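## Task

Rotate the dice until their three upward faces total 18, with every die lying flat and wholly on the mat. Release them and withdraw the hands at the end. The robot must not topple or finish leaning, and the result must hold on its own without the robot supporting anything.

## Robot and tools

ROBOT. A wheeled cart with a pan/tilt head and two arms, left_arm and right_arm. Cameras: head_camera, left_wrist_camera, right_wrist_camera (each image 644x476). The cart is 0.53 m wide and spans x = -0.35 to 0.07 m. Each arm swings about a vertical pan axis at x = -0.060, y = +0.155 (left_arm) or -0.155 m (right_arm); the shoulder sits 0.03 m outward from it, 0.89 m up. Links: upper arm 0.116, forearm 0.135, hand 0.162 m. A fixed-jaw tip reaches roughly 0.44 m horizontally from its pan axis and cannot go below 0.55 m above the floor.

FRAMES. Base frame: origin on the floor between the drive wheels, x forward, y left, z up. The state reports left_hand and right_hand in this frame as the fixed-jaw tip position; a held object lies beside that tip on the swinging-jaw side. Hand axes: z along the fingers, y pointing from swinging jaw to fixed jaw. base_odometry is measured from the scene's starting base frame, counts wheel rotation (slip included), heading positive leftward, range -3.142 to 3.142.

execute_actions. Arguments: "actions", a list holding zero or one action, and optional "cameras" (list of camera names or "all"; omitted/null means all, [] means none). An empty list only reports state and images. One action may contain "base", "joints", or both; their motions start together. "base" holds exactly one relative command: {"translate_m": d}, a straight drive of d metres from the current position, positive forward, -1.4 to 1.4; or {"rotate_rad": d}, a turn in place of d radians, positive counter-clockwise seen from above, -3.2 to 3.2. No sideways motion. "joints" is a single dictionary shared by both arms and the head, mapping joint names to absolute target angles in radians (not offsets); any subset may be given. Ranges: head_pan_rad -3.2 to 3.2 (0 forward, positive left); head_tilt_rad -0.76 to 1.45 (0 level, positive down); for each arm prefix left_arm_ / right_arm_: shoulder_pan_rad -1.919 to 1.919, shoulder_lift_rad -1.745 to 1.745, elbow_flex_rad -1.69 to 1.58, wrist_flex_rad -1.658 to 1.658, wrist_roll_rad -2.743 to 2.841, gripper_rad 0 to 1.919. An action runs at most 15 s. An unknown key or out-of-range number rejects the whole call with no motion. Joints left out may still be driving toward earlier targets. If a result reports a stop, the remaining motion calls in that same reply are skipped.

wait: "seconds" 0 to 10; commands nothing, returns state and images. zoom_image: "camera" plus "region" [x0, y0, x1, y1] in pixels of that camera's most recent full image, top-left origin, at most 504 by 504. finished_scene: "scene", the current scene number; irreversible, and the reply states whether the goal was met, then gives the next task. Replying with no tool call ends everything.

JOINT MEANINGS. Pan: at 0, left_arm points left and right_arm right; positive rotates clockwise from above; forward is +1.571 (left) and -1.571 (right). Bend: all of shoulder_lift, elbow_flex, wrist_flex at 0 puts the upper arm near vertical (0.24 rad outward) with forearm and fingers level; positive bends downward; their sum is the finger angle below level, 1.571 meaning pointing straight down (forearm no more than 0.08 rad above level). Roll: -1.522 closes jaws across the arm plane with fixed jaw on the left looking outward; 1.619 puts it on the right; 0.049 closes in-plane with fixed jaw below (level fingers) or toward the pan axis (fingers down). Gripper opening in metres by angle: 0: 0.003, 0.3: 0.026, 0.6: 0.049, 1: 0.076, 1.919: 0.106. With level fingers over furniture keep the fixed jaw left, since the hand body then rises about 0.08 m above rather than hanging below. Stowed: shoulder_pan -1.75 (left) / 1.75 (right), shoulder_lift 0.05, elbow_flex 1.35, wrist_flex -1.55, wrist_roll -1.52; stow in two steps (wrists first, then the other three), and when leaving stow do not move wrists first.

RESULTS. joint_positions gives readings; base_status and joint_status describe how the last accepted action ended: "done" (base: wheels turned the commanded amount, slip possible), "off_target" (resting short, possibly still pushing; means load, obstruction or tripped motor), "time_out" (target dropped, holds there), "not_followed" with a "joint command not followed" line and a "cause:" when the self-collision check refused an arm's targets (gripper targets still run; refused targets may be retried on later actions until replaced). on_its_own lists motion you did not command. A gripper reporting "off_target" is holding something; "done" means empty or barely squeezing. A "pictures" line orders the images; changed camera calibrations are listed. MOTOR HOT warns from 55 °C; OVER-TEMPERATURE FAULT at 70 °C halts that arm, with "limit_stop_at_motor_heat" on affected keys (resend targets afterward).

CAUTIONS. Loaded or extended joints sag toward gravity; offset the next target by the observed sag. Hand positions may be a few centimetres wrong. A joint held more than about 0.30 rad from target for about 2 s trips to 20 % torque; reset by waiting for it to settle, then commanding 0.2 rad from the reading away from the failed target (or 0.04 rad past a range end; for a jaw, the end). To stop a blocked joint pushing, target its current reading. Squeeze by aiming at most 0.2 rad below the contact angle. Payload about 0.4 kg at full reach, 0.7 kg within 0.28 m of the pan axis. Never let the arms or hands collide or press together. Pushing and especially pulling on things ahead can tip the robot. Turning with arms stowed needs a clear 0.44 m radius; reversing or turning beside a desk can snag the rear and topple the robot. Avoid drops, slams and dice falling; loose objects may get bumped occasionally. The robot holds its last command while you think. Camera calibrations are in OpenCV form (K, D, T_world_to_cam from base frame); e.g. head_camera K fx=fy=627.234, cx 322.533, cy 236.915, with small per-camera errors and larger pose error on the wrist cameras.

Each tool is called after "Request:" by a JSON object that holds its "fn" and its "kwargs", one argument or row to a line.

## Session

Request:
{"fn": "execute_actions", "kwargs": {
  "actions": []
}}

Scene clock: 0.00 s.
base_odometry: x=+0.000 y=+0.000 heading=+0.000 (m, m, rad; odometry frame)
base_status: not commanded
joint_positions: head_pan_rad=-0.028 head_tilt_rad=-0.013 left_arm_shoulder_pan_rad=-1.763 left_arm_shoulder_lift_rad=+0.062 left_arm_elbow_flex_rad=+1.378 left_arm_wrist_flex_rad=-1.568 left_arm_wrist_roll_rad=-1.489 left_arm_gripper_rad=+1.920 right_arm_shoulder_pan_rad=+1.741 right_arm_shoulder_lift_rad=+0.050 right_arm_elbow_flex_rad=+1.348 right_arm_wrist_flex_rad=-1.555 right_arm_wrist_roll_rad=-1.543 right_arm_gripper_rad=+1.920
joint_status: not commanded
left_hand: x=-0.3013 y=+0.1001 z=+0.8916 quat_wxyz=(-0.060, -0.656, -0.074, +0.749) (m; base frame)
right_hand: x=-0.3086 y=-0.1202 z=+0.8981 quat_wxyz=(-0.056, +0.646, -0.062, -0.758) (m; base frame)
pictures: head_camera, left_wrist_camera, right_wrist_camera
camera_calibration (this result's frames):
head_camera: T_world_to_cam=[[0.0228663, -0.999126, 0.0349889, -0.0427151], [0.0267005, -0.0343752, -0.999052, 1.19265], [0.999382, 0.0237789, 0.0258911, 0.00810022], [0, 0, 0, 1]] pos_world=[-0.0389628, -0.00187278, 1.1928]
left_wrist_camera: T_world_to_cam=[[-0.158323, 0.985335, 0.0636267, -0.209647], [0.400789, 0.123023, -0.907873, 0.940882], [-0.902387, -0.118237, -0.414389, 0.174979], [0, 0, 0, 1]] pos_world=[-0.252388, 0.111511, 0.94005]
right_wrist_camera: T_world_to_cam=[[0.215035, 0.976606, -0.000198363, 0.170862], [0.36081, -0.0796341, -0.929233, 0.958875], [-0.907511, 0.199746, -0.369494, 0.138437], [0, 0, 0, 1]] pos_world=[-0.25708, -0.118158, 0.942204]
Images, in order (width x height): head_camera 644x476, left_wrist_camera 644x476, right_wrist_camera 644x476.

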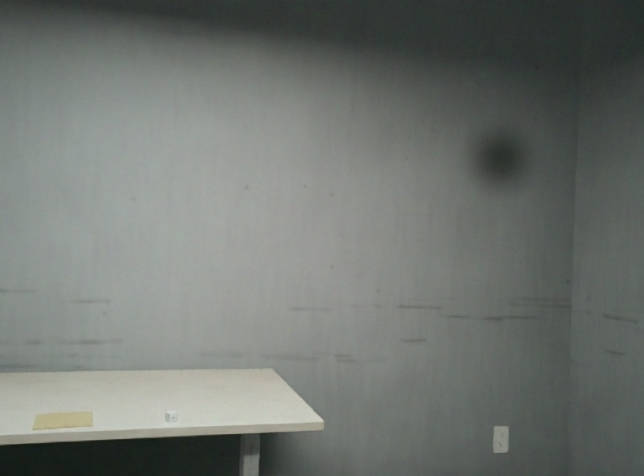

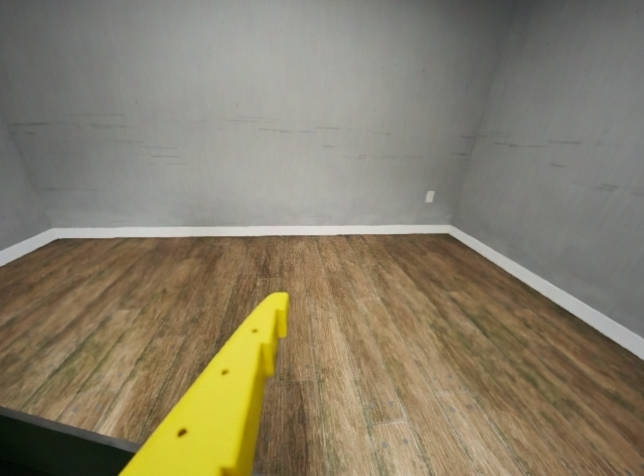

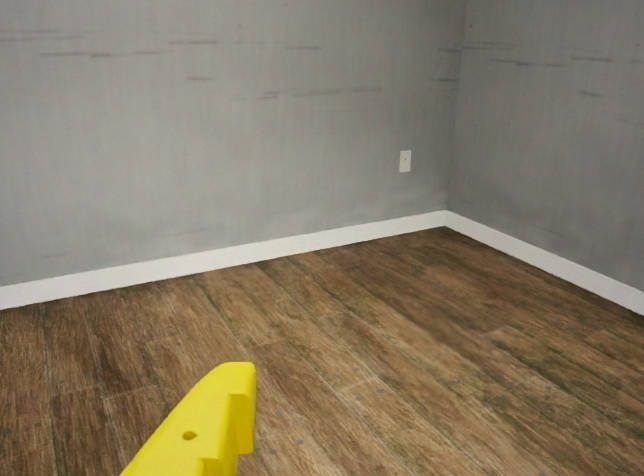

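All sixes needed.

Request:
{"fn": "execute_actions", "kwargs": {
  "actions": [
    {"joints":{"head_pan_rad":0.4,"head_tilt_rad":0.4}}
  ],
  "cameras": ["head_camera"]
}}

Scene clock: 3.03 s.
base_odometry: x=+0.000 y=+0.000 heading=+0.000 (m, m, rad; odometry frame)
base_status: not commanded
joint_positions: head_pan_rad=+0.390 head_tilt_rad=+0.393 left_arm_shoulder_pan_rad=-1.763 left_arm_shoulder_lift_rad=+0.062 left_arm_elbow_flex_rad=+1.378 left_arm_wrist_flex_rad=-1.568 left_arm_wrist_roll_rad=-1.489 left_arm_gripper_rad=+1.920 right_arm_shoulder_pan_rad=+1.741 right_arm_shoulder_lift_rad=+0.050 right_arm_elbow_flex_rad=+1.348 right_arm_wrist_flex_rad=-1.555 right_arm_wrist_roll_rad=-1.543 right_arm_gripper_rad=+1.920
joint_status: all done
left_hand: x=-0.3013 y=+0.1001 z=+0.8916 quat_wxyz=(-0.060, -0.656, -0.074, +0.749) (m; base frame)
right_hand: x=-0.3086 y=-0.1202 z=+0.8981 quat_wxyz=(-0.056, +0.646, -0.062, -0.758) (m; base frame)
pictures: head_camera
camera_calibration (this result's frames):
head_camera: T_world_to_cam=[[0.435585, -0.900068, 0.0119884, 0.00315629], [-0.328813, -0.171498, -0.928693, 1.09496], [0.837943, 0.400583, -0.370656, 0.456938], [0, 0, 0, 1]] pos_world=[-0.0242266, 0.0075819, 1.18621]
Images, in order (width x height): head_camera 644x476.

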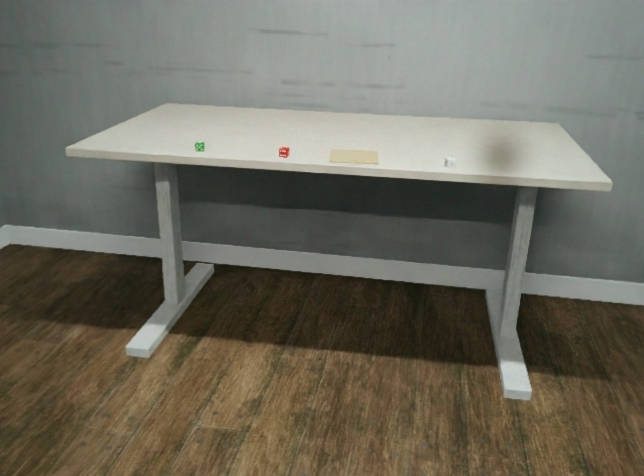

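Request:
{"fn": "execute_actions", "kwargs": {
  "actions": [
    {"base":{"rotate_rad":0.472}}
  ],
  "cameras": []
}}

Request:
{"fn": "execute_actions", "kwargs": {
  "actions": [
    {"base":{"translate_m":1.12},"joints":{"left_arm_shoulder_pan_rad":1.3,"left_arm_shoulder_lift_rad":0.6,"left_arm_elbow_flex_rad":-0.6,"right_arm_shoulder_pan_rad":-1.3,"right_arm_shoulder_lift_rad":0.6,"right_arm_elbow_flex_rad":-0.6}}
  ],
  "cameras": []
}}

Request:
{"fn": "execute_actions", "kwargs": {
  "actions": [
    {"base":{"rotate_rad":-0.19},"joints":{"head_pan_rad":0,"head_tilt_rad":0.65,"left_arm_wrist_flex_rad":-0.5,"right_arm_wrist_flex_rad":-0.5,"left_arm_shoulder_pan_rad":0.5,"right_arm_shoulder_pan_rad":-0.5,"left_arm_gripper_rad":0.65,"right_arm_gripper_rad":0.65}}
  ],
  "cameras": ["head_camera"]
}}

Scene clock: 18.97 s.
base_odometry: x=+0.000 y=+0.000 heading=+0.471 (m, m, rad; odometry frame)
base_status: done
joint_positions: head_pan_rad=+0.390 head_tilt_rad=+0.393 left_arm_shoulder_pan_rad=-1.763 left_arm_shoulder_lift_rad=+0.062 left_arm_elbow_flex_rad=+1.378 left_arm_wrist_flex_rad=-1.568 left_arm_wrist_roll_rad=-1.489 left_arm_gripper_rad=+1.920 right_arm_shoulder_pan_rad=+1.741 right_arm_shoulder_lift_rad=+0.050 right_arm_elbow_flex_rad=+1.348 right_arm_wrist_flex_rad=-1.555 right_arm_wrist_roll_rad=-1.543 right_arm_gripper_rad=+1.920
joint_status: not commanded
left_hand: x=-0.3013 y=+0.1001 z=+0.8916 quat_wxyz=(-0.060, -0.656, -0.074, +0.749) (m; base frame)
right_hand: x=-0.3086 y=-0.1202 z=+0.8981 quat_wxyz=(-0.056, +0.646, -0.062, -0.758) (m; base frame)
pictures: none
No camera images: the call's "cameras" was empty. Leave "cameras" out to get every camera's image.

Scene clock: 25.33 s.
base_odometry: x=+0.998 y=+0.508 heading=+0.467 (m, m, rad; odometry frame)
base_status: done
joint_positions: head_pan_rad=+0.390 head_tilt_rad=+0.394 left_arm_shoulder_pan_rad=+1.294 left_arm_shoulder_lift_rad=+0.618 left_arm_elbow_flex_rad=-0.567 left_arm_wrist_flex_rad=-1.568 left_arm_wrist_roll_rad=-1.489 left_arm_gripper_rad=+1.920 right_arm_shoulder_pan_rad=-1.294 right_arm_shoulder_lift_rad=+0.614 right_arm_elbow_flex_rad=-0.568 right_arm_wrist_flex_rad=-1.555 right_arm_wrist_roll_rad=-1.543 right_arm_gripper_rad=+1.920
joint_status: all done
left_hand: x=+0.1906 y=+0.2342 z=+1.1280 quat_wxyz=(+0.992, -0.004, +0.027, +0.121) (m; base frame)
right_hand: x=+0.1952 y=-0.2196 z=+1.1291 quat_wxyz=(+0.991, +0.005, +0.031, -0.128) (m; base frame)
pictures: none
No camera images: the call's "cameras" was empty. Leave "cameras" out to get every camera's image.

Scene clock: 26.83 s.
base_odometry: x=+0.999 y=+0.509 heading=+0.278 (m, m, rad; odometry frame)
base_status: done
joint_positions: head_pan_rad=+0.010 head_tilt_rad=+0.644 left_arm_shoulder_pan_rad=+0.506 left_arm_shoulder_lift_rad=+0.623 left_arm_elbow_flex_rad=-0.567 left_arm_wrist_flex_rad=-0.502 left_arm_wrist_roll_rad=-1.489 left_arm_gripper_rad=+0.657 right_arm_shoulder_pan_rad=-0.507 right_arm_shoulder_lift_rad=+0.619 right_arm_elbow_flex_rad=-0.568 right_arm_wrist_flex_rad=-0.503 right_arm_wrist_roll_rad=-1.543 right_arm_gripper_rad=+0.658
joint_status: all done
left_hand: x=+0.1264 y=+0.5077 z=+1.0355 quat_wxyz=(+0.736, -0.278, +0.455, +0.417) (m; base frame)
right_hand: x=+0.1399 y=-0.4992 z=+1.0378 quat_wxyz=(+0.735, +0.274, +0.455, -0.422) (m; base frame)
pictures: head_camera
camera_calibration (this result's frames):
head_camera: T_world_to_cam=[[0.071736, -0.997418, -0.00345239, 0.00382769], [-0.587959, -0.0394905, -0.807926, 0.943775], [0.805704, 0.0599873, -0.589273, 0.707052], [0, 0, 0, 1]] pos_world=[-0.0150481, -0.00132615, 1.17916]
Images, in order (width x height): head_camera 644x476.

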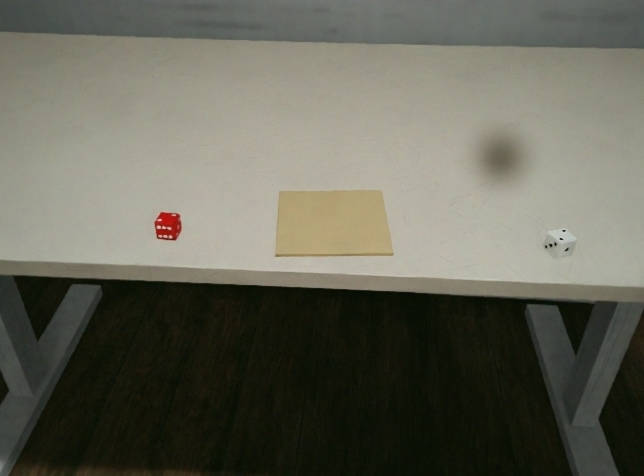

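Request:
{"fn": "execute_actions", "kwargs": {
  "actions": [
    {"base":{"translate_m":0.36},"joints":{"head_pan_rad":0.55,"head_tilt_rad":0.95}}
  ],
  "cameras": ["head_camera"]
}}

Request:
{"fn": "execute_actions", "kwargs": {
  "actions": [
    {"joints":{"head_pan_rad":-0.35}}
  ],
  "cameras": ["head_camera"]
}}

Scene clock: 40.43 s.
base_odometry: x=+1.346 y=+0.606 heading=+0.276 (m, m, rad; odometry frame)
base_status: done
joint_positions: head_pan_rad=+0.540 head_tilt_rad=+0.945 left_arm_shoulder_pan_rad=+0.503 left_arm_shoulder_lift_rad=+0.623 left_arm_elbow_flex_rad=-0.567 left_arm_wrist_flex_rad=-0.502 left_arm_wrist_roll_rad=-1.489 left_arm_gripper_rad=+0.657 right_arm_shoulder_pan_rad=-0.504 right_arm_shoulder_lift_rad=+0.619 right_arm_elbow_flex_rad=-0.568 right_arm_wrist_flex_rad=-0.503 right_arm_wrist_roll_rad=-1.543 right_arm_gripper_rad=+0.658
joint_status: all done
left_hand: x=+0.1254 y=+0.5083 z=+1.0355 quat_wxyz=(+0.735, -0.279, +0.454, +0.418) (m; base frame)
right_hand: x=+0.1388 y=-0.4998 z=+1.0378 quat_wxyz=(+0.734, +0.275, +0.454, -0.423) (m; base frame)
pictures: head_camera
camera_calibration (this result's frames):
head_camera: T_world_to_cam=[[0.562921, -0.826229, -0.0215958, 0.0477964], [-0.669962, -0.440841, -0.597336, 0.697531], [0.484016, 0.350721, -0.801701, 0.936436], [0, 0, 0, 1]] pos_world=[-0.0128361, 0.0185632, 1.16843]
Images, in order (width x height): head_camera 644x476.

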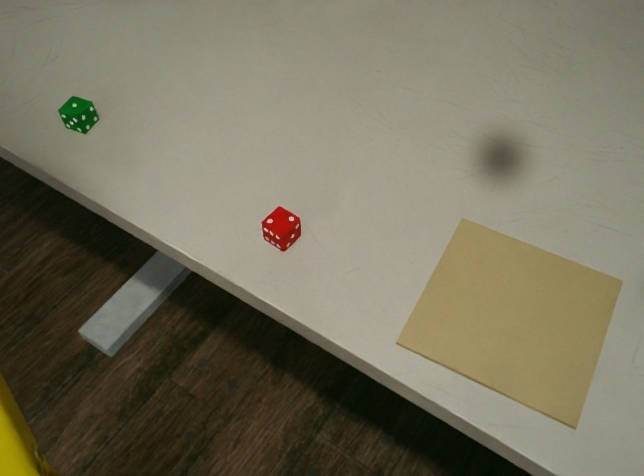

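Scene clock: 41.83 s.
base_odometry: x=+1.346 y=+0.606 heading=+0.276 (m, m, rad; odometry frame)
base_status: not commanded
joint_positions: head_pan_rad=-0.340 head_tilt_rad=+0.945 left_arm_shoulder_pan_rad=+0.503 left_arm_shoulder_lift_rad=+0.623 left_arm_elbow_flex_rad=-0.567 left_arm_wrist_flex_rad=-0.502 left_arm_wrist_roll_rad=-1.489 left_arm_gripper_rad=+0.657 right_arm_shoulder_pan_rad=-0.504 right_arm_shoulder_lift_rad=+0.619 right_arm_elbow_flex_rad=-0.568 right_arm_wrist_flex_rad=-0.503 right_arm_wrist_roll_rad=-1.543 right_arm_gripper_rad=+0.658
joint_status: all done
left_hand: x=+0.1254 y=+0.5083 z=+1.0355 quat_wxyz=(+0.735, -0.279, +0.454, +0.418) (m; base frame)
right_hand: x=+0.1388 y=-0.4998 z=+1.0378 quat_wxyz=(+0.734, +0.275, +0.454, -0.423) (m; base frame)
pictures: head_camera
camera_calibration (this result's frames):
head_camera: T_world_to_cam=[[-0.278203, -0.96028, -0.0215958, 0.00826361], [-0.766625, 0.235533, -0.597336, 0.692987], [0.578696, -0.149625, -0.801701, 0.940886], [0, 0, 0, 1]] pos_world=[-0.010926, -0.0145062, 1.16843]
Images, in order (width x height): head_camera 644x476.

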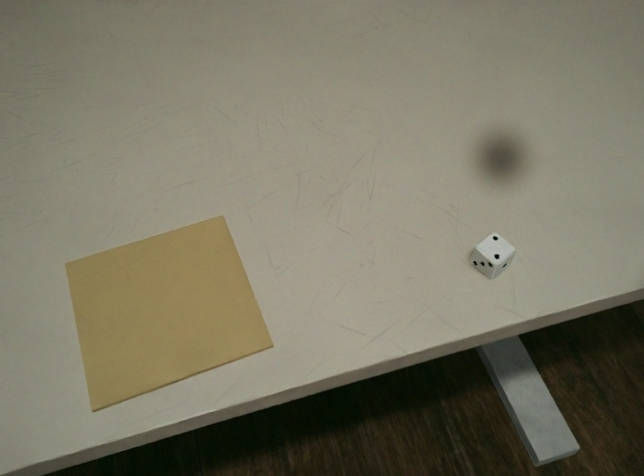

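Request:
{"fn": "execute_actions", "kwargs": {
  "actions": [
    {"joints":{"right_arm_shoulder_pan_rad":-1.355,"right_arm_wrist_roll_rad":-0.9,"right_arm_wrist_flex_rad":0.7,"left_arm_shoulder_pan_rad":1.3,"left_arm_wrist_flex_rad":0.7}}
  ],
  "cameras": []
}}

Request:
{"fn": "execute_actions", "kwargs": {
  "actions": [
    {"joints":{"right_arm_shoulder_lift_rad":0.7,"right_arm_elbow_flex_rad":-0.62,"right_arm_wrist_flex_rad":1.33,"head_pan_rad":0.4}}
  ]
}}

Scene clock: 53.83 s.
base_odometry: x=+1.346 y=+0.606 heading=+0.276 (m, m, rad; odometry frame)
base_status: not commanded
joint_positions: head_pan_rad=-0.340 head_tilt_rad=+0.945 left_arm_shoulder_pan_rad=+1.296 left_arm_shoulder_lift_rad=+0.625 left_arm_elbow_flex_rad=-0.567 left_arm_wrist_flex_rad=+0.698 left_arm_wrist_roll_rad=-1.489 left_arm_gripper_rad=+0.657 right_arm_shoulder_pan_rad=-1.349 right_arm_shoulder_lift_rad=+0.620 right_arm_elbow_flex_rad=-0.568 right_arm_wrist_flex_rad=+0.699 right_arm_wrist_roll_rad=-0.911 right_arm_gripper_rad=+0.658
joint_status: all done
left_hand: x=+0.2944 y=+0.2631 z=+0.8560 quat_wxyz=(+0.394, -0.141, +0.907, +0.048) (m; base frame)
right_hand: x=+0.3001 y=-0.2299 z=+0.8545 quat_wxyz=(+0.365, -0.177, +0.900, -0.161) (m; base frame)
pictures: none
No camera images: the call's "cameras" was empty. Leave "cameras" out to get every camera's image.

Scene clock: 55.13 s.
base_odometry: x=+1.346 y=+0.606 heading=+0.276 (m, m, rad; odometry frame)
base_status: not commanded
joint_positions: head_pan_rad=+0.390 head_tilt_rad=+0.945 left_arm_shoulder_pan_rad=+1.296 left_arm_shoulder_lift_rad=+0.625 left_arm_elbow_flex_rad=-0.567 left_arm_wrist_flex_rad=+0.698 left_arm_wrist_roll_rad=-1.489 left_arm_gripper_rad=+0.657 right_arm_shoulder_pan_rad=-1.349 right_arm_shoulder_lift_rad=+0.718 right_arm_elbow_flex_rad=-0.586 right_arm_wrist_flex_rad=+1.324 right_arm_wrist_roll_rad=-0.911 right_arm_gripper_rad=+0.658
joint_status: all done
left_hand: x=+0.2944 y=+0.2631 z=+0.8560 quat_wxyz=(+0.394, -0.141, +0.907, +0.048) (m; base frame)
right_hand: x=+0.2082 y=-0.2092 z=+0.7877 quat_wxyz=(+0.052, -0.193, +0.980, -0.023) (m; base frame)
pictures: head_camera, left_wrist_camera, right_wrist_camera
camera_calibration (this result's frames):
head_camera: T_world_to_cam=[[0.43307, -0.901101, -0.0215958, 0.0416934], [-0.72834, -0.335725, -0.597336, 0.694787], [0.53101, 0.274417, -0.801701, 0.938645], [0, 0, 0, 1]] pos_world=[-0.0104448, 0.013247, 1.16843]
left_wrist_camera: T_world_to_cam=[[0.298242, -0.952216, 0.0658524, 0.0998047], [-0.917932, -0.305047, -0.253668, 0.59061], [0.261635, 0.0152064, -0.965047, 0.81056], [0, 0, 0, 1]] pos_world=[0.300303, 0.262874, 0.925475]
right_wrist_camera: T_world_to_cam=[[0.395825, -0.911224, 0.11399, -0.375932], [-0.847922, -0.314988, 0.426393, -0.202658], [-0.352634, -0.265431, -0.897327, 0.787309], [0, 0, 0, 1]] pos_world=[0.254597, -0.197416, 0.835737]
Images, in order (width x height): head_camera 644x476, left_wrist_camera 644x476, right_wrist_camera 644x476.

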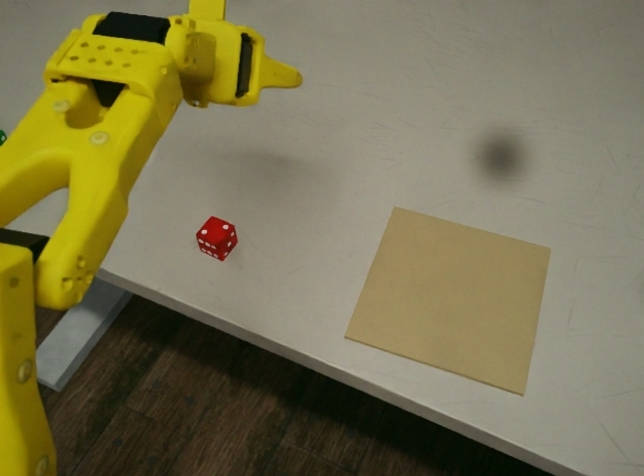

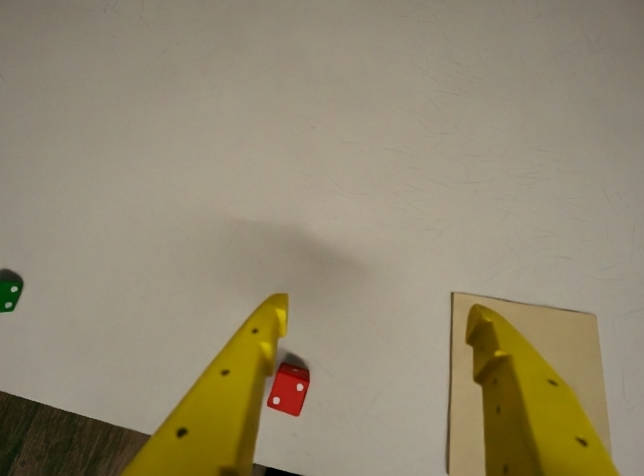

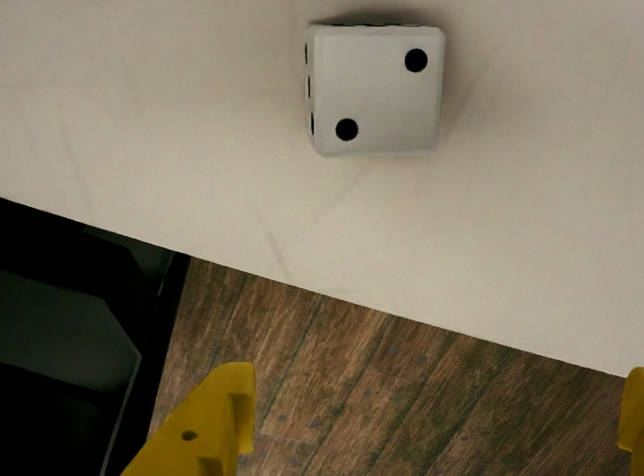

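Request:
{"fn": "zoom_image", "kwargs": {
  "camera": "head_camera",
  "region": [170,200,270,275]
}}

Request:
{"fn": "execute_actions", "kwargs": {
  "actions": [
    {"base":{"translate_m":0.027},"joints":{"head_pan_rad":-0.2}}
  ],
  "cameras": ["right_wrist_camera"]
}}

Request:
{"fn": "execute_actions", "kwargs": {
  "actions": [
    {"joints":{"right_arm_shoulder_lift_rad":0.91,"right_arm_elbow_flex_rad":-0.55,"right_arm_wrist_flex_rad":1.04}}
  ],
  "cameras": ["right_wrist_camera","head_camera"]
}}

Region (170, 200, 270, 275) of head_camera's 644x476 image, scaled by 5.040; it fills the top 378 rows of this view, and the rest is white.

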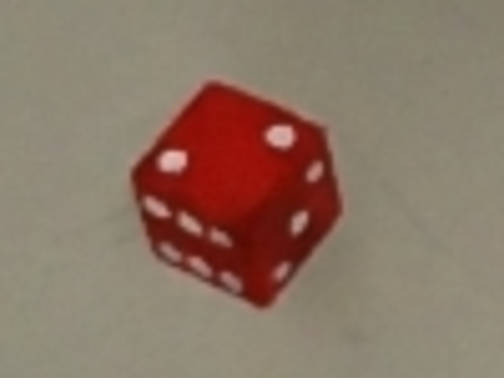

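Scene clock: 63.97 s.
base_odometry: x=+1.372 y=+0.614 heading=+0.275 (m, m, rad; odometry frame)
base_status: done
joint_positions: head_pan_rad=-0.190 head_tilt_rad=+0.945 left_arm_shoulder_pan_rad=+1.296 left_arm_shoulder_lift_rad=+0.625 left_arm_elbow_flex_rad=-0.567 left_arm_wrist_flex_rad=+0.698 left_arm_wrist_roll_rad=-1.489 left_arm_gripper_rad=+0.657 right_arm_shoulder_pan_rad=-1.349 right_arm_shoulder_lift_rad=+0.718 right_arm_elbow_flex_rad=-0.586 right_arm_wrist_flex_rad=+1.324 right_arm_wrist_roll_rad=-0.911 right_arm_gripper_rad=+0.658
joint_status: all done
left_hand: x=+0.2944 y=+0.2631 z=+0.8560 quat_wxyz=(+0.394, -0.141, +0.907, +0.048) (m; base frame)
right_hand: x=+0.2082 y=-0.2092 z=+0.7877 quat_wxyz=(+0.052, -0.193, +0.980, -0.023) (m; base frame)
pictures: right_wrist_camera
camera_calibration (this result's frames):
right_wrist_camera: T_world_to_cam=[[0.395825, -0.911224, 0.11399, -0.375932], [-0.847922, -0.314988, 0.426393, -0.202658], [-0.352634, -0.265431, -0.897327, 0.787309], [0, 0, 0, 1]] pos_world=[0.254597, -0.197416, 0.835737]
Images, in order (width x height): right_wrist_camera 644x476.

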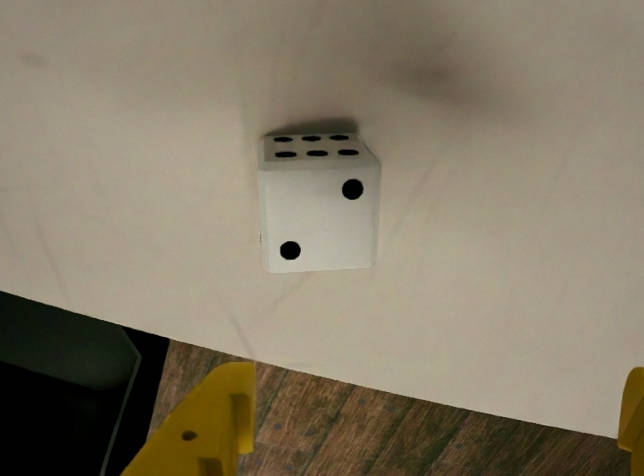

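Scene clock: 64.93 s.
base_odometry: x=+1.372 y=+0.614 heading=+0.275 (m, m, rad; odometry frame)
base_status: not commanded
joint_positions: head_pan_rad=-0.190 head_tilt_rad=+0.945 left_arm_shoulder_pan_rad=+1.296 left_arm_shoulder_lift_rad=+0.625 left_arm_elbow_flex_rad=-0.567 left_arm_wrist_flex_rad=+0.698 left_arm_wrist_roll_rad=-1.489 left_arm_gripper_rad=+0.657 right_arm_shoulder_pan_rad=-1.349 right_arm_shoulder_lift_rad=+0.927 right_arm_elbow_flex_rad=-0.549 right_arm_wrist_flex_rad=+1.050 right_arm_wrist_roll_rad=-0.911 right_arm_gripper_rad=+0.658
joint_status: all done
left_hand: x=+0.2944 y=+0.2631 z=+0.8560 quat_wxyz=(+0.394, -0.141, +0.907, +0.048) (m; base frame)
right_hand: x=+0.2172 y=-0.2112 z=+0.7347 quat_wxyz=(+0.066, -0.193, +0.979, -0.029) (m; base frame)
pictures: head_camera, right_wrist_camera
camera_calibration (this result's frames):
head_camera: T_world_to_cam=[[-0.131582, -0.99107, -0.021601, 0.0151608], [-0.793267, 0.118338, -0.597263, 0.691652], [0.594486, -0.0614535, -0.801754, 0.94169], [0, 0, 0, 1]] pos_world=[-0.00916175, -0.00895287, 1.16843]
right_wrist_camera: T_world_to_cam=[[0.392342, -0.910438, 0.131039, -0.386919], [-0.859729, -0.312324, 0.404129, -0.153587], [-0.327008, -0.271215, -0.905267, 0.741466], [0, 0, 0, 1]] pos_world=[0.262226, -0.199138, 0.783995]
Images, in order (width x height): head_camera 644x476, right_wrist_camera 644x476.

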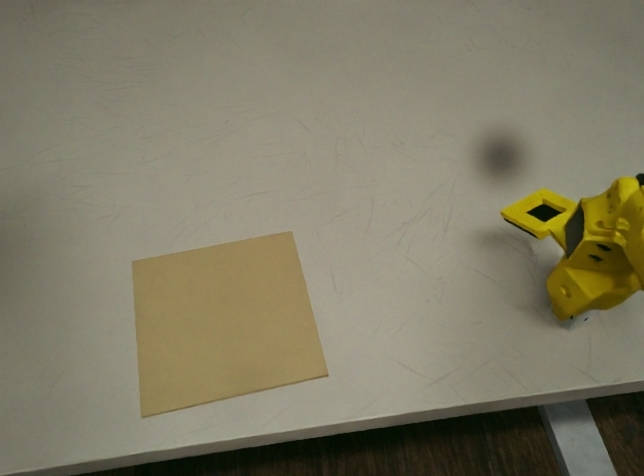

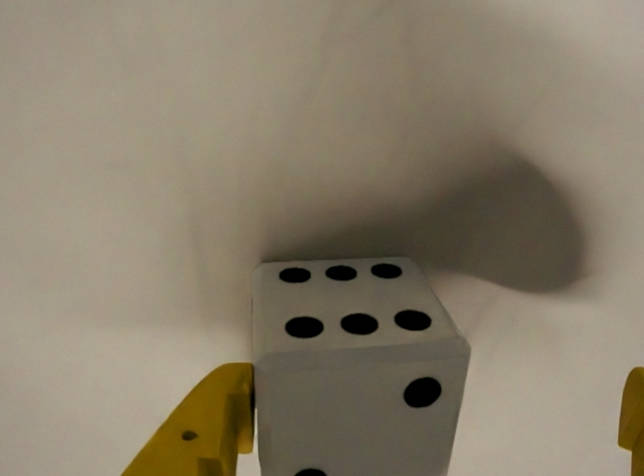

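Request:
{"fn": "execute_actions", "kwargs": {
  "actions": [
    {"joints":{"right_arm_shoulder_pan_rad":-1.375}}
  ],
  "cameras": []
}}

Request:
{"fn": "execute_actions", "kwargs": {
  "actions": [
    {"joints":{"right_arm_shoulder_lift_rad":0.985}}
  ],
  "cameras": ["right_wrist_camera"]
}}

Scene clock: 70.40 s.
base_odometry: x=+1.372 y=+0.614 heading=+0.275 (m, m, rad; odometry frame)
base_status: not commanded
joint_positions: head_pan_rad=-0.190 head_tilt_rad=+0.945 left_arm_shoulder_pan_rad=+1.296 left_arm_shoulder_lift_rad=+0.625 left_arm_elbow_flex_rad=-0.567 left_arm_wrist_flex_rad=+0.698 left_arm_wrist_roll_rad=-1.489 left_arm_gripper_rad=+0.657 right_arm_shoulder_pan_rad=-1.369 right_arm_shoulder_lift_rad=+0.927 right_arm_elbow_flex_rad=-0.549 right_arm_wrist_flex_rad=+1.050 right_arm_wrist_roll_rad=-0.911 right_arm_gripper_rad=+0.658
joint_status: all done
left_hand: x=+0.2944 y=+0.2631 z=+0.8560 quat_wxyz=(+0.394, -0.141, +0.907, +0.048) (m; base frame)
right_hand: x=+0.2183 y=-0.2057 z=+0.7347 quat_wxyz=(+0.066, -0.202, +0.977, -0.028) (m; base frame)
pictures: none
No camera images: the call's "cameras" was empty. Leave "cameras" out to get every camera's image.

Scene clock: 70.97 s.
base_odometry: x=+1.372 y=+0.614 heading=+0.275 (m, m, rad; odometry frame)
base_status: not commanded
joint_positions: head_pan_rad=-0.190 head_tilt_rad=+0.945 left_arm_shoulder_pan_rad=+1.296 left_arm_shoulder_lift_rad=+0.625 left_arm_elbow_flex_rad=-0.567 left_arm_wrist_flex_rad=+0.698 left_arm_wrist_roll_rad=-1.489 left_arm_gripper_rad=+0.657 right_arm_shoulder_pan_rad=-1.369 right_arm_shoulder_lift_rad=+0.974 right_arm_elbow_flex_rad=-0.549 right_arm_wrist_flex_rad=+1.047 right_arm_wrist_roll_rad=-0.911 right_arm_gripper_rad=+0.658
joint_status: all done
left_hand: x=+0.2944 y=+0.2631 z=+0.8560 quat_wxyz=(+0.394, -0.141, +0.907, +0.048) (m; base frame)
right_hand: x=+0.2111 y=-0.2042 z=+0.7229 quat_wxyz=(+0.045, -0.203, +0.978, -0.020) (m; base frame)
pictures: right_wrist_camera
camera_calibration (this result's frames):
right_wrist_camera: T_world_to_cam=[[0.415562, -0.903487, 0.104977, -0.361214], [-0.834977, -0.333164, 0.437967, -0.185862], [-0.360723, -0.269655, -0.892841, 0.729141], [0, 0, 0, 1]] pos_world=[0.257934, -0.191658, 0.770328]
Images, in order (width x height): right_wrist_camera 644x476.

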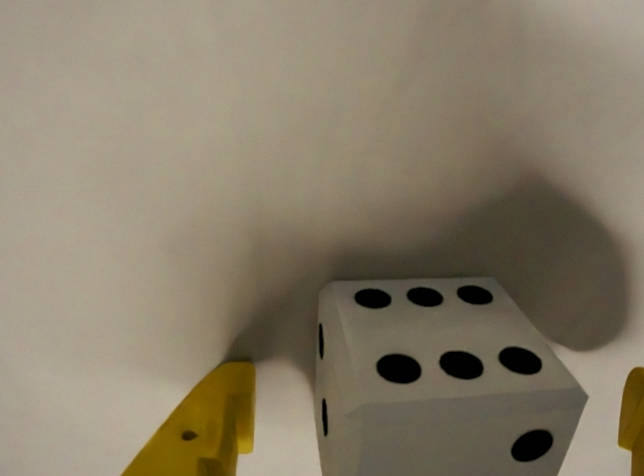

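Request:
{"fn": "execute_actions", "kwargs": {
  "actions": [
    {"base":{"translate_m":-0.012}}
  ],
  "cameras": ["right_wrist_camera"]
}}

Request:
{"fn": "execute_actions", "kwargs": {
  "actions": [
    {"joints":{"right_arm_gripper_rad":0.15}}
  ],
  "cameras": ["right_wrist_camera"]
}}

Scene clock: 78.23 s.
base_odometry: x=+1.360 y=+0.610 heading=+0.275 (m, m, rad; odometry frame)
base_status: done
joint_positions: head_pan_rad=-0.190 head_tilt_rad=+0.945 left_arm_shoulder_pan_rad=+1.296 left_arm_shoulder_lift_rad=+0.625 left_arm_elbow_flex_rad=-0.567 left_arm_wrist_flex_rad=+0.698 left_arm_wrist_roll_rad=-1.489 left_arm_gripper_rad=+0.657 right_arm_shoulder_pan_rad=-1.370 right_arm_shoulder_lift_rad=+0.974 right_arm_elbow_flex_rad=-0.549 right_arm_wrist_flex_rad=+1.042 right_arm_wrist_roll_rad=-0.911 right_arm_gripper_rad=+0.658
joint_status: not commanded
left_hand: x=+0.2944 y=+0.2631 z=+0.8560 quat_wxyz=(+0.394, -0.141, +0.907, +0.048) (m; base frame)
right_hand: x=+0.2119 y=-0.2040 z=+0.7230 quat_wxyz=(+0.048, -0.203, +0.978, -0.020) (m; base frame)
pictures: right_wrist_camera
camera_calibration (this result's frames):
right_wrist_camera: T_world_to_cam=[[0.416468, -0.902751, 0.107683, -0.363307], [-0.836433, -0.334044, 0.434505, -0.182499], [-0.356279, -0.271027, -0.894209, 0.729316], [0, 0, 0, 1]] pos_world=[0.258498, -0.191273, 0.77058]
Images, in order (width x height): right_wrist_camera 644x476.

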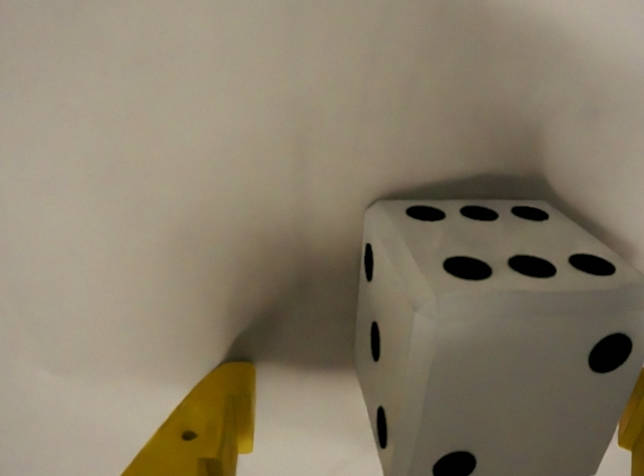

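Scene clock: 79.03 s.
base_odometry: x=+1.360 y=+0.610 heading=+0.275 (m, m, rad; odometry frame)
base_status: not commanded
joint_positions: head_pan_rad=-0.190 head_tilt_rad=+0.945 left_arm_shoulder_pan_rad=+1.296 left_arm_shoulder_lift_rad=+0.625 left_arm_elbow_flex_rad=-0.567 left_arm_wrist_flex_rad=+0.698 left_arm_wrist_roll_rad=-1.489 left_arm_gripper_rad=+0.657 right_arm_shoulder_pan_rad=-1.370 right_arm_shoulder_lift_rad=+0.974 right_arm_elbow_flex_rad=-0.549 right_arm_wrist_flex_rad=+1.042 right_arm_wrist_roll_rad=-0.911 right_arm_gripper_rad=+0.159
joint_status: all done
left_hand: x=+0.2944 y=+0.2631 z=+0.8560 quat_wxyz=(+0.394, -0.141, +0.907, +0.048) (m; base frame)
right_hand: x=+0.2119 y=-0.2040 z=+0.7230 quat_wxyz=(+0.048, -0.203, +0.978, -0.020) (m; base frame)
pictures: right_wrist_camera
camera_calibration (this result's frames):
right_wrist_camera: T_world_to_cam=[[0.416468, -0.902751, 0.107683, -0.363307], [-0.836433, -0.334044, 0.434505, -0.182499], [-0.356279, -0.271027, -0.894209, 0.729316], [0, 0, 0, 1]] pos_world=[0.258498, -0.191273, 0.77058]
Images, in order (width x height): right_wrist_camera 644x476.

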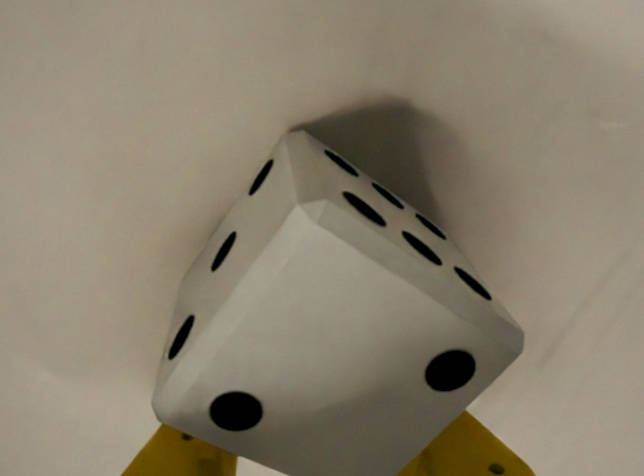

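Request:
{"fn": "execute_actions", "kwargs": {
  "actions": [
    {"joints":{"right_arm_gripper_rad":0.7}}
  ],
  "cameras": []
}}

Request:
{"fn": "execute_actions", "kwargs": {
  "actions": [
    {"joints":{"right_arm_shoulder_lift_rad":0.66,"right_arm_elbow_flex_rad":-0.62,"right_arm_wrist_flex_rad":1.33,"head_pan_rad":-0.4}}
  ],
  "cameras": ["right_wrist_camera","head_camera"]
}}

Scene clock: 84.00 s.
base_odometry: x=+1.360 y=+0.610 heading=+0.275 (m, m, rad; odometry frame)
base_status: not commanded
joint_positions: head_pan_rad=-0.190 head_tilt_rad=+0.945 left_arm_shoulder_pan_rad=+1.296 left_arm_shoulder_lift_rad=+0.625 left_arm_elbow_flex_rad=-0.567 left_arm_wrist_flex_rad=+0.698 left_arm_wrist_roll_rad=-1.489 left_arm_gripper_rad=+0.657 right_arm_shoulder_pan_rad=-1.370 right_arm_shoulder_lift_rad=+0.974 right_arm_elbow_flex_rad=-0.549 right_arm_wrist_flex_rad=+1.042 right_arm_wrist_roll_rad=-0.911 right_arm_gripper_rad=+0.691
joint_status: all done
left_hand: x=+0.2944 y=+0.2631 z=+0.8560 quat_wxyz=(+0.394, -0.141, +0.907, +0.048) (m; base frame)
right_hand: x=+0.2119 y=-0.2040 z=+0.7230 quat_wxyz=(+0.048, -0.203, +0.978, -0.020) (m; base frame)
pictures: none
No camera images: the call's "cameras" was empty. Leave "cameras" out to get every camera's image.

Scene clock: 84.97 s.
base_odometry: x=+1.360 y=+0.610 heading=+0.275 (m, m, rad; odometry frame)
base_status: not commanded
joint_positions: head_pan_rad=-0.390 head_tilt_rad=+0.945 left_arm_shoulder_pan_rad=+1.296 left_arm_shoulder_lift_rad=+0.625 left_arm_elbow_flex_rad=-0.567 left_arm_wrist_flex_rad=+0.698 left_arm_wrist_roll_rad=-1.489 left_arm_gripper_rad=+0.657 right_arm_shoulder_pan_rad=-1.370 right_arm_shoulder_lift_rad=+0.724 right_arm_elbow_flex_rad=-0.588 right_arm_wrist_flex_rad=+1.323 right_arm_wrist_roll_rad=-0.911 right_arm_gripper_rad=+0.692
joint_status: all done
left_hand: x=+0.2944 y=+0.2631 z=+0.8560 quat_wxyz=(+0.394, -0.141, +0.907, +0.048) (m; base frame)
right_hand: x=+0.2092 y=-0.2034 z=+0.7865 quat_wxyz=(+0.051, -0.203, +0.978, -0.022) (m; base frame)
pictures: head_camera, right_wrist_camera
camera_calibration (this result's frames):
head_camera: T_world_to_cam=[[-0.325853, -0.945174, -0.021602, 0.00603128], [-0.753955, 0.273579, -0.597249, 0.693483], [0.570414, -0.178328, -0.801765, 0.940571], [0, 0, 0, 1]] pos_world=[-0.0116943, -0.0162918, 1.16843]
right_wrist_camera: T_world_to_cam=[[0.415642, -0.902583, 0.112189, -0.371855], [-0.839677, -0.333385, 0.428716, -0.206779], [-0.349549, -0.272395, -0.896447, 0.785316], [0, 0, 0, 1]] pos_world=[0.255438, -0.190651, 0.834362]
Images, in order (width x height): head_camera 644x476, right_wrist_camera 644x476.

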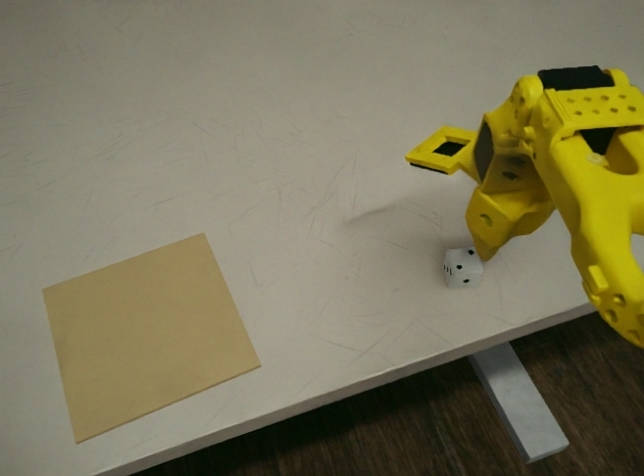

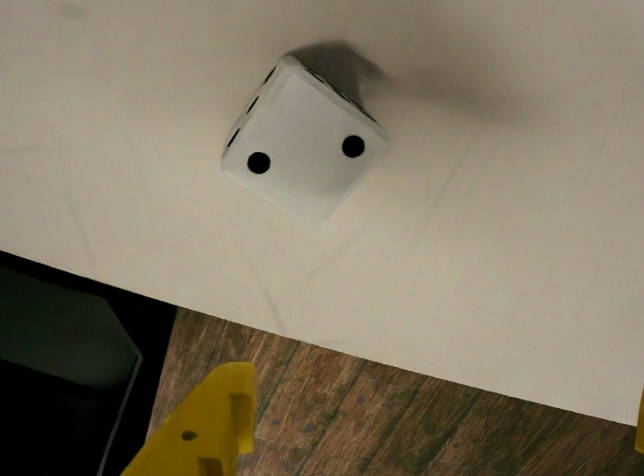

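Request:
{"fn": "execute_actions", "kwargs": {
  "actions": [
    {"joints":{"right_arm_wrist_roll_rad":-1.59}}
  ],
  "cameras": ["right_wrist_camera"]
}}

Scene clock: 94.67 s.
base_odometry: x=+1.360 y=+0.610 heading=+0.275 (m, m, rad; odometry frame)
base_status: not commanded
joint_positions: head_pan_rad=-0.390 head_tilt_rad=+0.945 left_arm_shoulder_pan_rad=+1.296 left_arm_shoulder_lift_rad=+0.625 left_arm_elbow_flex_rad=-0.567 left_arm_wrist_flex_rad=+0.698 left_arm_wrist_roll_rad=-1.489 left_arm_gripper_rad=+0.657 right_arm_shoulder_pan_rad=-1.370 right_arm_shoulder_lift_rad=+0.724 right_arm_elbow_flex_rad=-0.588 right_arm_wrist_flex_rad=+1.323 right_arm_wrist_roll_rad=-1.579 right_arm_gripper_rad=+0.692
joint_status: all done
left_hand: x=+0.2944 y=+0.2631 z=+0.8560 quat_wxyz=(+0.394, -0.141, +0.907, +0.048) (m; base frame)
right_hand: x=+0.2143 y=-0.2029 z=+0.7870 quat_wxyz=(+0.055, +0.128, +0.990, -0.004) (m; base frame)
pictures: right_wrist_camera
camera_calibration (this result's frames):
right_wrist_camera: T_world_to_cam=[[-0.231243, -0.971947, 0.0429636, -0.194503], [-0.882369, 0.228124, 0.411563, -0.0659761], [-0.409818, 0.0572615, -0.910368, 0.878493], [0, 0, 0, 1]] pos_world=[0.25683, -0.2243, 0.835262]
Images, in order (width x height): right_wrist_camera 644x476.

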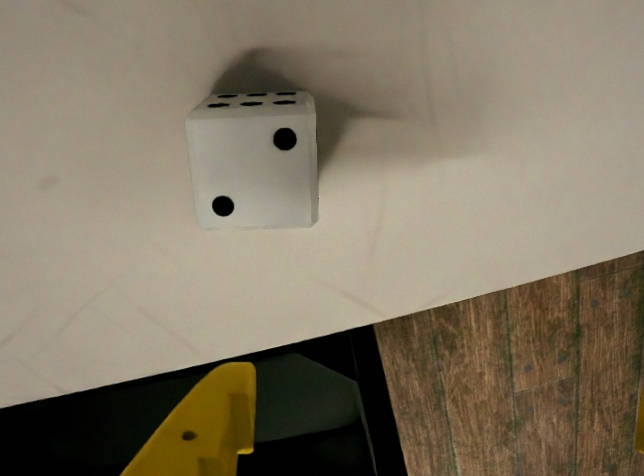

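Request:
{"fn": "execute_actions", "kwargs": {
  "actions": [
    {"joints":{"right_arm_shoulder_pan_rad":-1.44,"right_arm_wrist_roll_rad":-1.64}}
  ],
  "cameras": ["right_wrist_camera"]
}}

Request:
{"fn": "execute_actions", "kwargs": {
  "actions": [
    {"joints":{"right_arm_shoulder_lift_rad":0.93,"right_arm_elbow_flex_rad":-0.55,"right_arm_wrist_flex_rad":1.06}}
  ],
  "cameras": ["right_wrist_camera"]
}}

Scene clock: 101.23 s.
base_odometry: x=+1.360 y=+0.610 heading=+0.275 (m, m, rad; odometry frame)
base_status: not commanded
joint_positions: head_pan_rad=-0.390 head_tilt_rad=+0.945 left_arm_shoulder_pan_rad=+1.296 left_arm_shoulder_lift_rad=+0.625 left_arm_elbow_flex_rad=-0.567 left_arm_wrist_flex_rad=+0.698 left_arm_wrist_roll_rad=-1.489 left_arm_gripper_rad=+0.657 right_arm_shoulder_pan_rad=-1.432 right_arm_shoulder_lift_rad=+0.724 right_arm_elbow_flex_rad=-0.588 right_arm_wrist_flex_rad=+1.323 right_arm_wrist_roll_rad=-1.629 right_arm_gripper_rad=+0.692
joint_status: all done
left_hand: x=+0.2944 y=+0.2631 z=+0.8560 quat_wxyz=(+0.394, -0.141, +0.907, +0.048) (m; base frame)
right_hand: x=+0.2171 y=-0.1860 z=+0.7870 quat_wxyz=(+0.056, +0.123, +0.991, -0.001) (m; base frame)
pictures: right_wrist_camera
camera_calibration (this result's frames):
right_wrist_camera: T_world_to_cam=[[-0.220526, -0.974665, 0.0373621, -0.175917], [-0.885214, 0.216079, 0.411954, -0.0692867], [-0.40959, 0.0577731, -0.910439, 0.878822], [0, 0, 0, 1]] pos_world=[0.259829, -0.207261, 0.835229]
Images, in order (width x height): right_wrist_camera 644x476.

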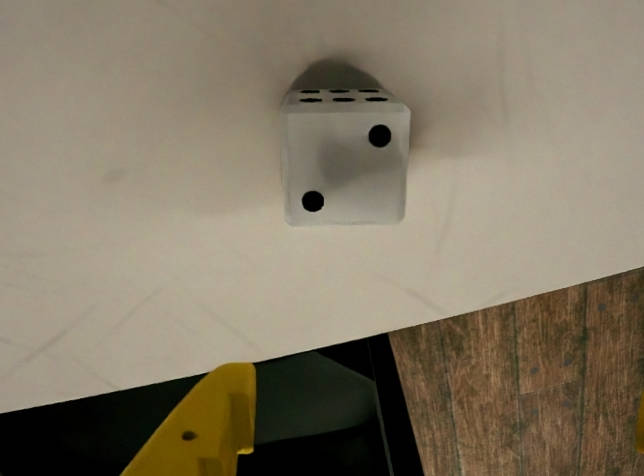

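Scene clock: 102.20 s.
base_odometry: x=+1.360 y=+0.610 heading=+0.275 (m, m, rad; odometry frame)
base_status: not commanded
joint_positions: head_pan_rad=-0.390 head_tilt_rad=+0.945 left_arm_shoulder_pan_rad=+1.296 left_arm_shoulder_lift_rad=+0.625 left_arm_elbow_flex_rad=-0.567 left_arm_wrist_flex_rad=+0.698 left_arm_wrist_roll_rad=-1.489 left_arm_gripper_rad=+0.657 right_arm_shoulder_pan_rad=-1.432 right_arm_shoulder_lift_rad=+0.948 right_arm_elbow_flex_rad=-0.549 right_arm_wrist_flex_rad=+1.070 right_arm_wrist_roll_rad=-1.629 right_arm_gripper_rad=+0.692
joint_status: all done
left_hand: x=+0.2944 y=+0.2631 z=+0.8560 quat_wxyz=(+0.394, -0.141, +0.907, +0.048) (m; base frame)
right_hand: x=+0.2198 y=-0.1864 z=+0.7296 quat_wxyz=(+0.051, +0.123, +0.991, -0.001) (m; base frame)
pictures: right_wrist_camera
camera_calibration (this result's frames):
right_wrist_camera: T_world_to_cam=[[-0.220182, -0.974713, 0.0381266, -0.174188], [-0.881421, 0.215548, 0.420281, -0.0501766], [-0.417871, 0.0589326, -0.906593, 0.826903], [0, 0, 0, 1]] pos_world=[0.262959, -0.207699, 0.777394]
Images, in order (width x height): right_wrist_camera 644x476.

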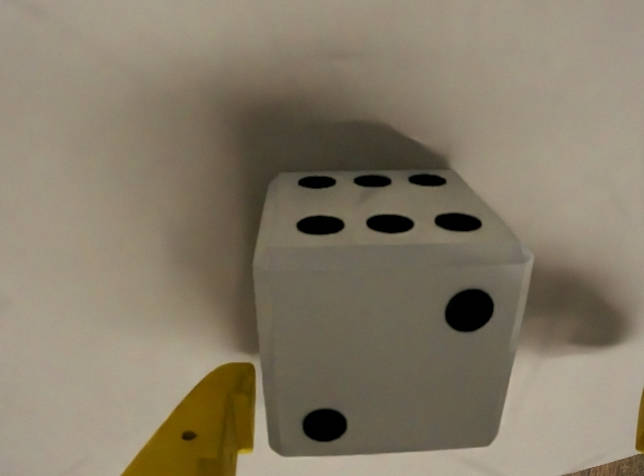

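Request:
{"fn": "execute_actions", "kwargs": {
  "actions": [
    {"base":{"translate_m":0.012},"joints":{"right_arm_shoulder_lift_rad":0.985}}
  ],
  "cameras": ["right_wrist_camera"]
}}

Scene clock: 107.87 s.
base_odometry: x=+1.372 y=+0.614 heading=+0.275 (m, m, rad; odometry frame)
base_status: done
joint_positions: head_pan_rad=-0.390 head_tilt_rad=+0.945 left_arm_shoulder_pan_rad=+1.296 left_arm_shoulder_lift_rad=+0.625 left_arm_elbow_flex_rad=-0.567 left_arm_wrist_flex_rad=+0.698 left_arm_wrist_roll_rad=-1.489 left_arm_gripper_rad=+0.657 right_arm_shoulder_pan_rad=-1.433 right_arm_shoulder_lift_rad=+0.976 right_arm_elbow_flex_rad=-0.549 right_arm_wrist_flex_rad=+1.065 right_arm_wrist_roll_rad=-1.629 right_arm_gripper_rad=+0.692
joint_status: all done
left_hand: x=+0.2944 y=+0.2631 z=+0.8560 quat_wxyz=(+0.394, -0.141, +0.907, +0.048) (m; base frame)
right_hand: x=+0.2160 y=-0.1854 z=+0.7228 quat_wxyz=(+0.039, +0.122, +0.992, -0.001) (m; base frame)
pictures: right_wrist_camera
camera_calibration (this result's frames):
right_wrist_camera: T_world_to_cam=[[-0.217796, -0.975173, 0.0400237, -0.1758], [-0.871936, 0.212836, 0.440941, -0.0683682], [-0.438512, 0.061137, -0.896643, 0.816755], [0, 0, 0, 1]] pos_world=[0.260256, -0.206818, 0.769521]
Images, in order (width x height): right_wrist_camera 644x476.

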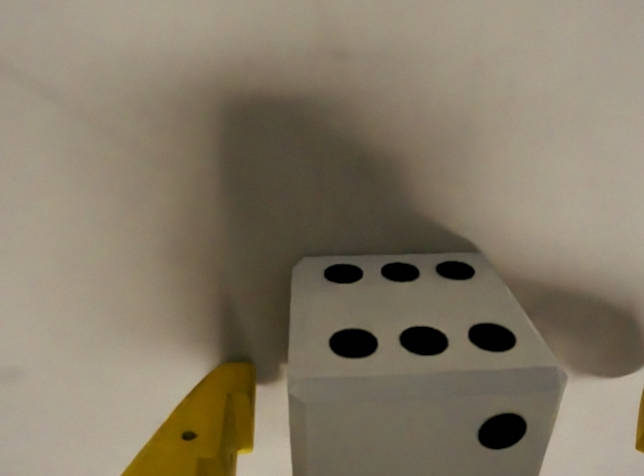

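Request:
{"fn": "execute_actions", "kwargs": {
  "actions": [
    {"base":{"translate_m":-0.004},"joints":{"right_arm_gripper_rad":0.5}}
  ],
  "cameras": []
}}

Request:
{"fn": "execute_actions", "kwargs": {
  "actions": [
    {"joints":{"right_arm_gripper_rad":0.15}}
  ],
  "cameras": ["right_wrist_camera"]
}}

Scene clock: 114.87 s.
base_odometry: x=+1.368 y=+0.613 heading=+0.275 (m, m, rad; odometry frame)
base_status: done
joint_positions: head_pan_rad=-0.390 head_tilt_rad=+0.945 left_arm_shoulder_pan_rad=+1.296 left_arm_shoulder_lift_rad=+0.625 left_arm_elbow_flex_rad=-0.567 left_arm_wrist_flex_rad=+0.698 left_arm_wrist_roll_rad=-1.489 left_arm_gripper_rad=+0.657 right_arm_shoulder_pan_rad=-1.433 right_arm_shoulder_lift_rad=+0.976 right_arm_elbow_flex_rad=-0.549 right_arm_wrist_flex_rad=+1.062 right_arm_wrist_roll_rad=-1.629 right_arm_gripper_rad=+0.516
joint_status: all done
left_hand: x=+0.2944 y=+0.2631 z=+0.8560 quat_wxyz=(+0.394, -0.141, +0.907, +0.048) (m; base frame)
right_hand: x=+0.2165 y=-0.1855 z=+0.7229 quat_wxyz=(+0.041, +0.122, +0.992, -0.001) (m; base frame)
pictures: none
No camera images: the call's "cameras" was empty. Leave "cameras" out to get every camera's image.

Scene clock: 115.57 s.
base_odometry: x=+1.368 y=+0.613 heading=+0.275 (m, m, rad; odometry frame)
base_status: not commanded
joint_positions: head_pan_rad=-0.390 head_tilt_rad=+0.945 left_arm_shoulder_pan_rad=+1.296 left_arm_shoulder_lift_rad=+0.625 left_arm_elbow_flex_rad=-0.567 left_arm_wrist_flex_rad=+0.698 left_arm_wrist_roll_rad=-1.489 left_arm_gripper_rad=+0.657 right_arm_shoulder_pan_rad=-1.433 right_arm_shoulder_lift_rad=+0.976 right_arm_elbow_flex_rad=-0.552 right_arm_wrist_flex_rad=+1.062 right_arm_wrist_roll_rad=-1.629 right_arm_gripper_rad=+0.299
joint_status: right_arm_gripper_rad off_target (ended at +0.299, target +0.150)
left_hand: x=+0.2944 y=+0.2631 z=+0.8560 quat_wxyz=(+0.394, -0.141, +0.907, +0.048) (m; base frame)
right_hand: x=+0.2171 y=-0.1856 z=+0.7233 quat_wxyz=(+0.043, +0.122, +0.992, -0.001) (m; base frame)
pictures: right_wrist_camera
camera_calibration (this result's frames):
right_wrist_camera: T_world_to_cam=[[-0.218038, -0.97514, 0.0395198, -0.175302], [-0.874599, 0.213205, 0.435454, -0.0629435], [-0.433054, 0.0603813, -0.899343, 0.818306], [0, 0, 0, 1]] pos_world=[0.261098, -0.206935, 0.770275]
Images, in order (width x height): right_wrist_camera 644x476.

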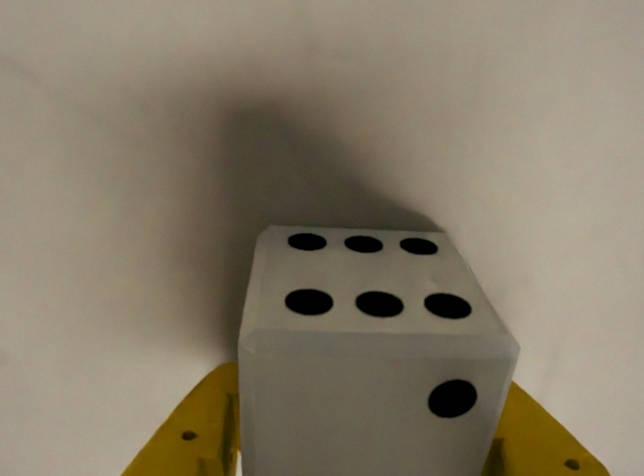

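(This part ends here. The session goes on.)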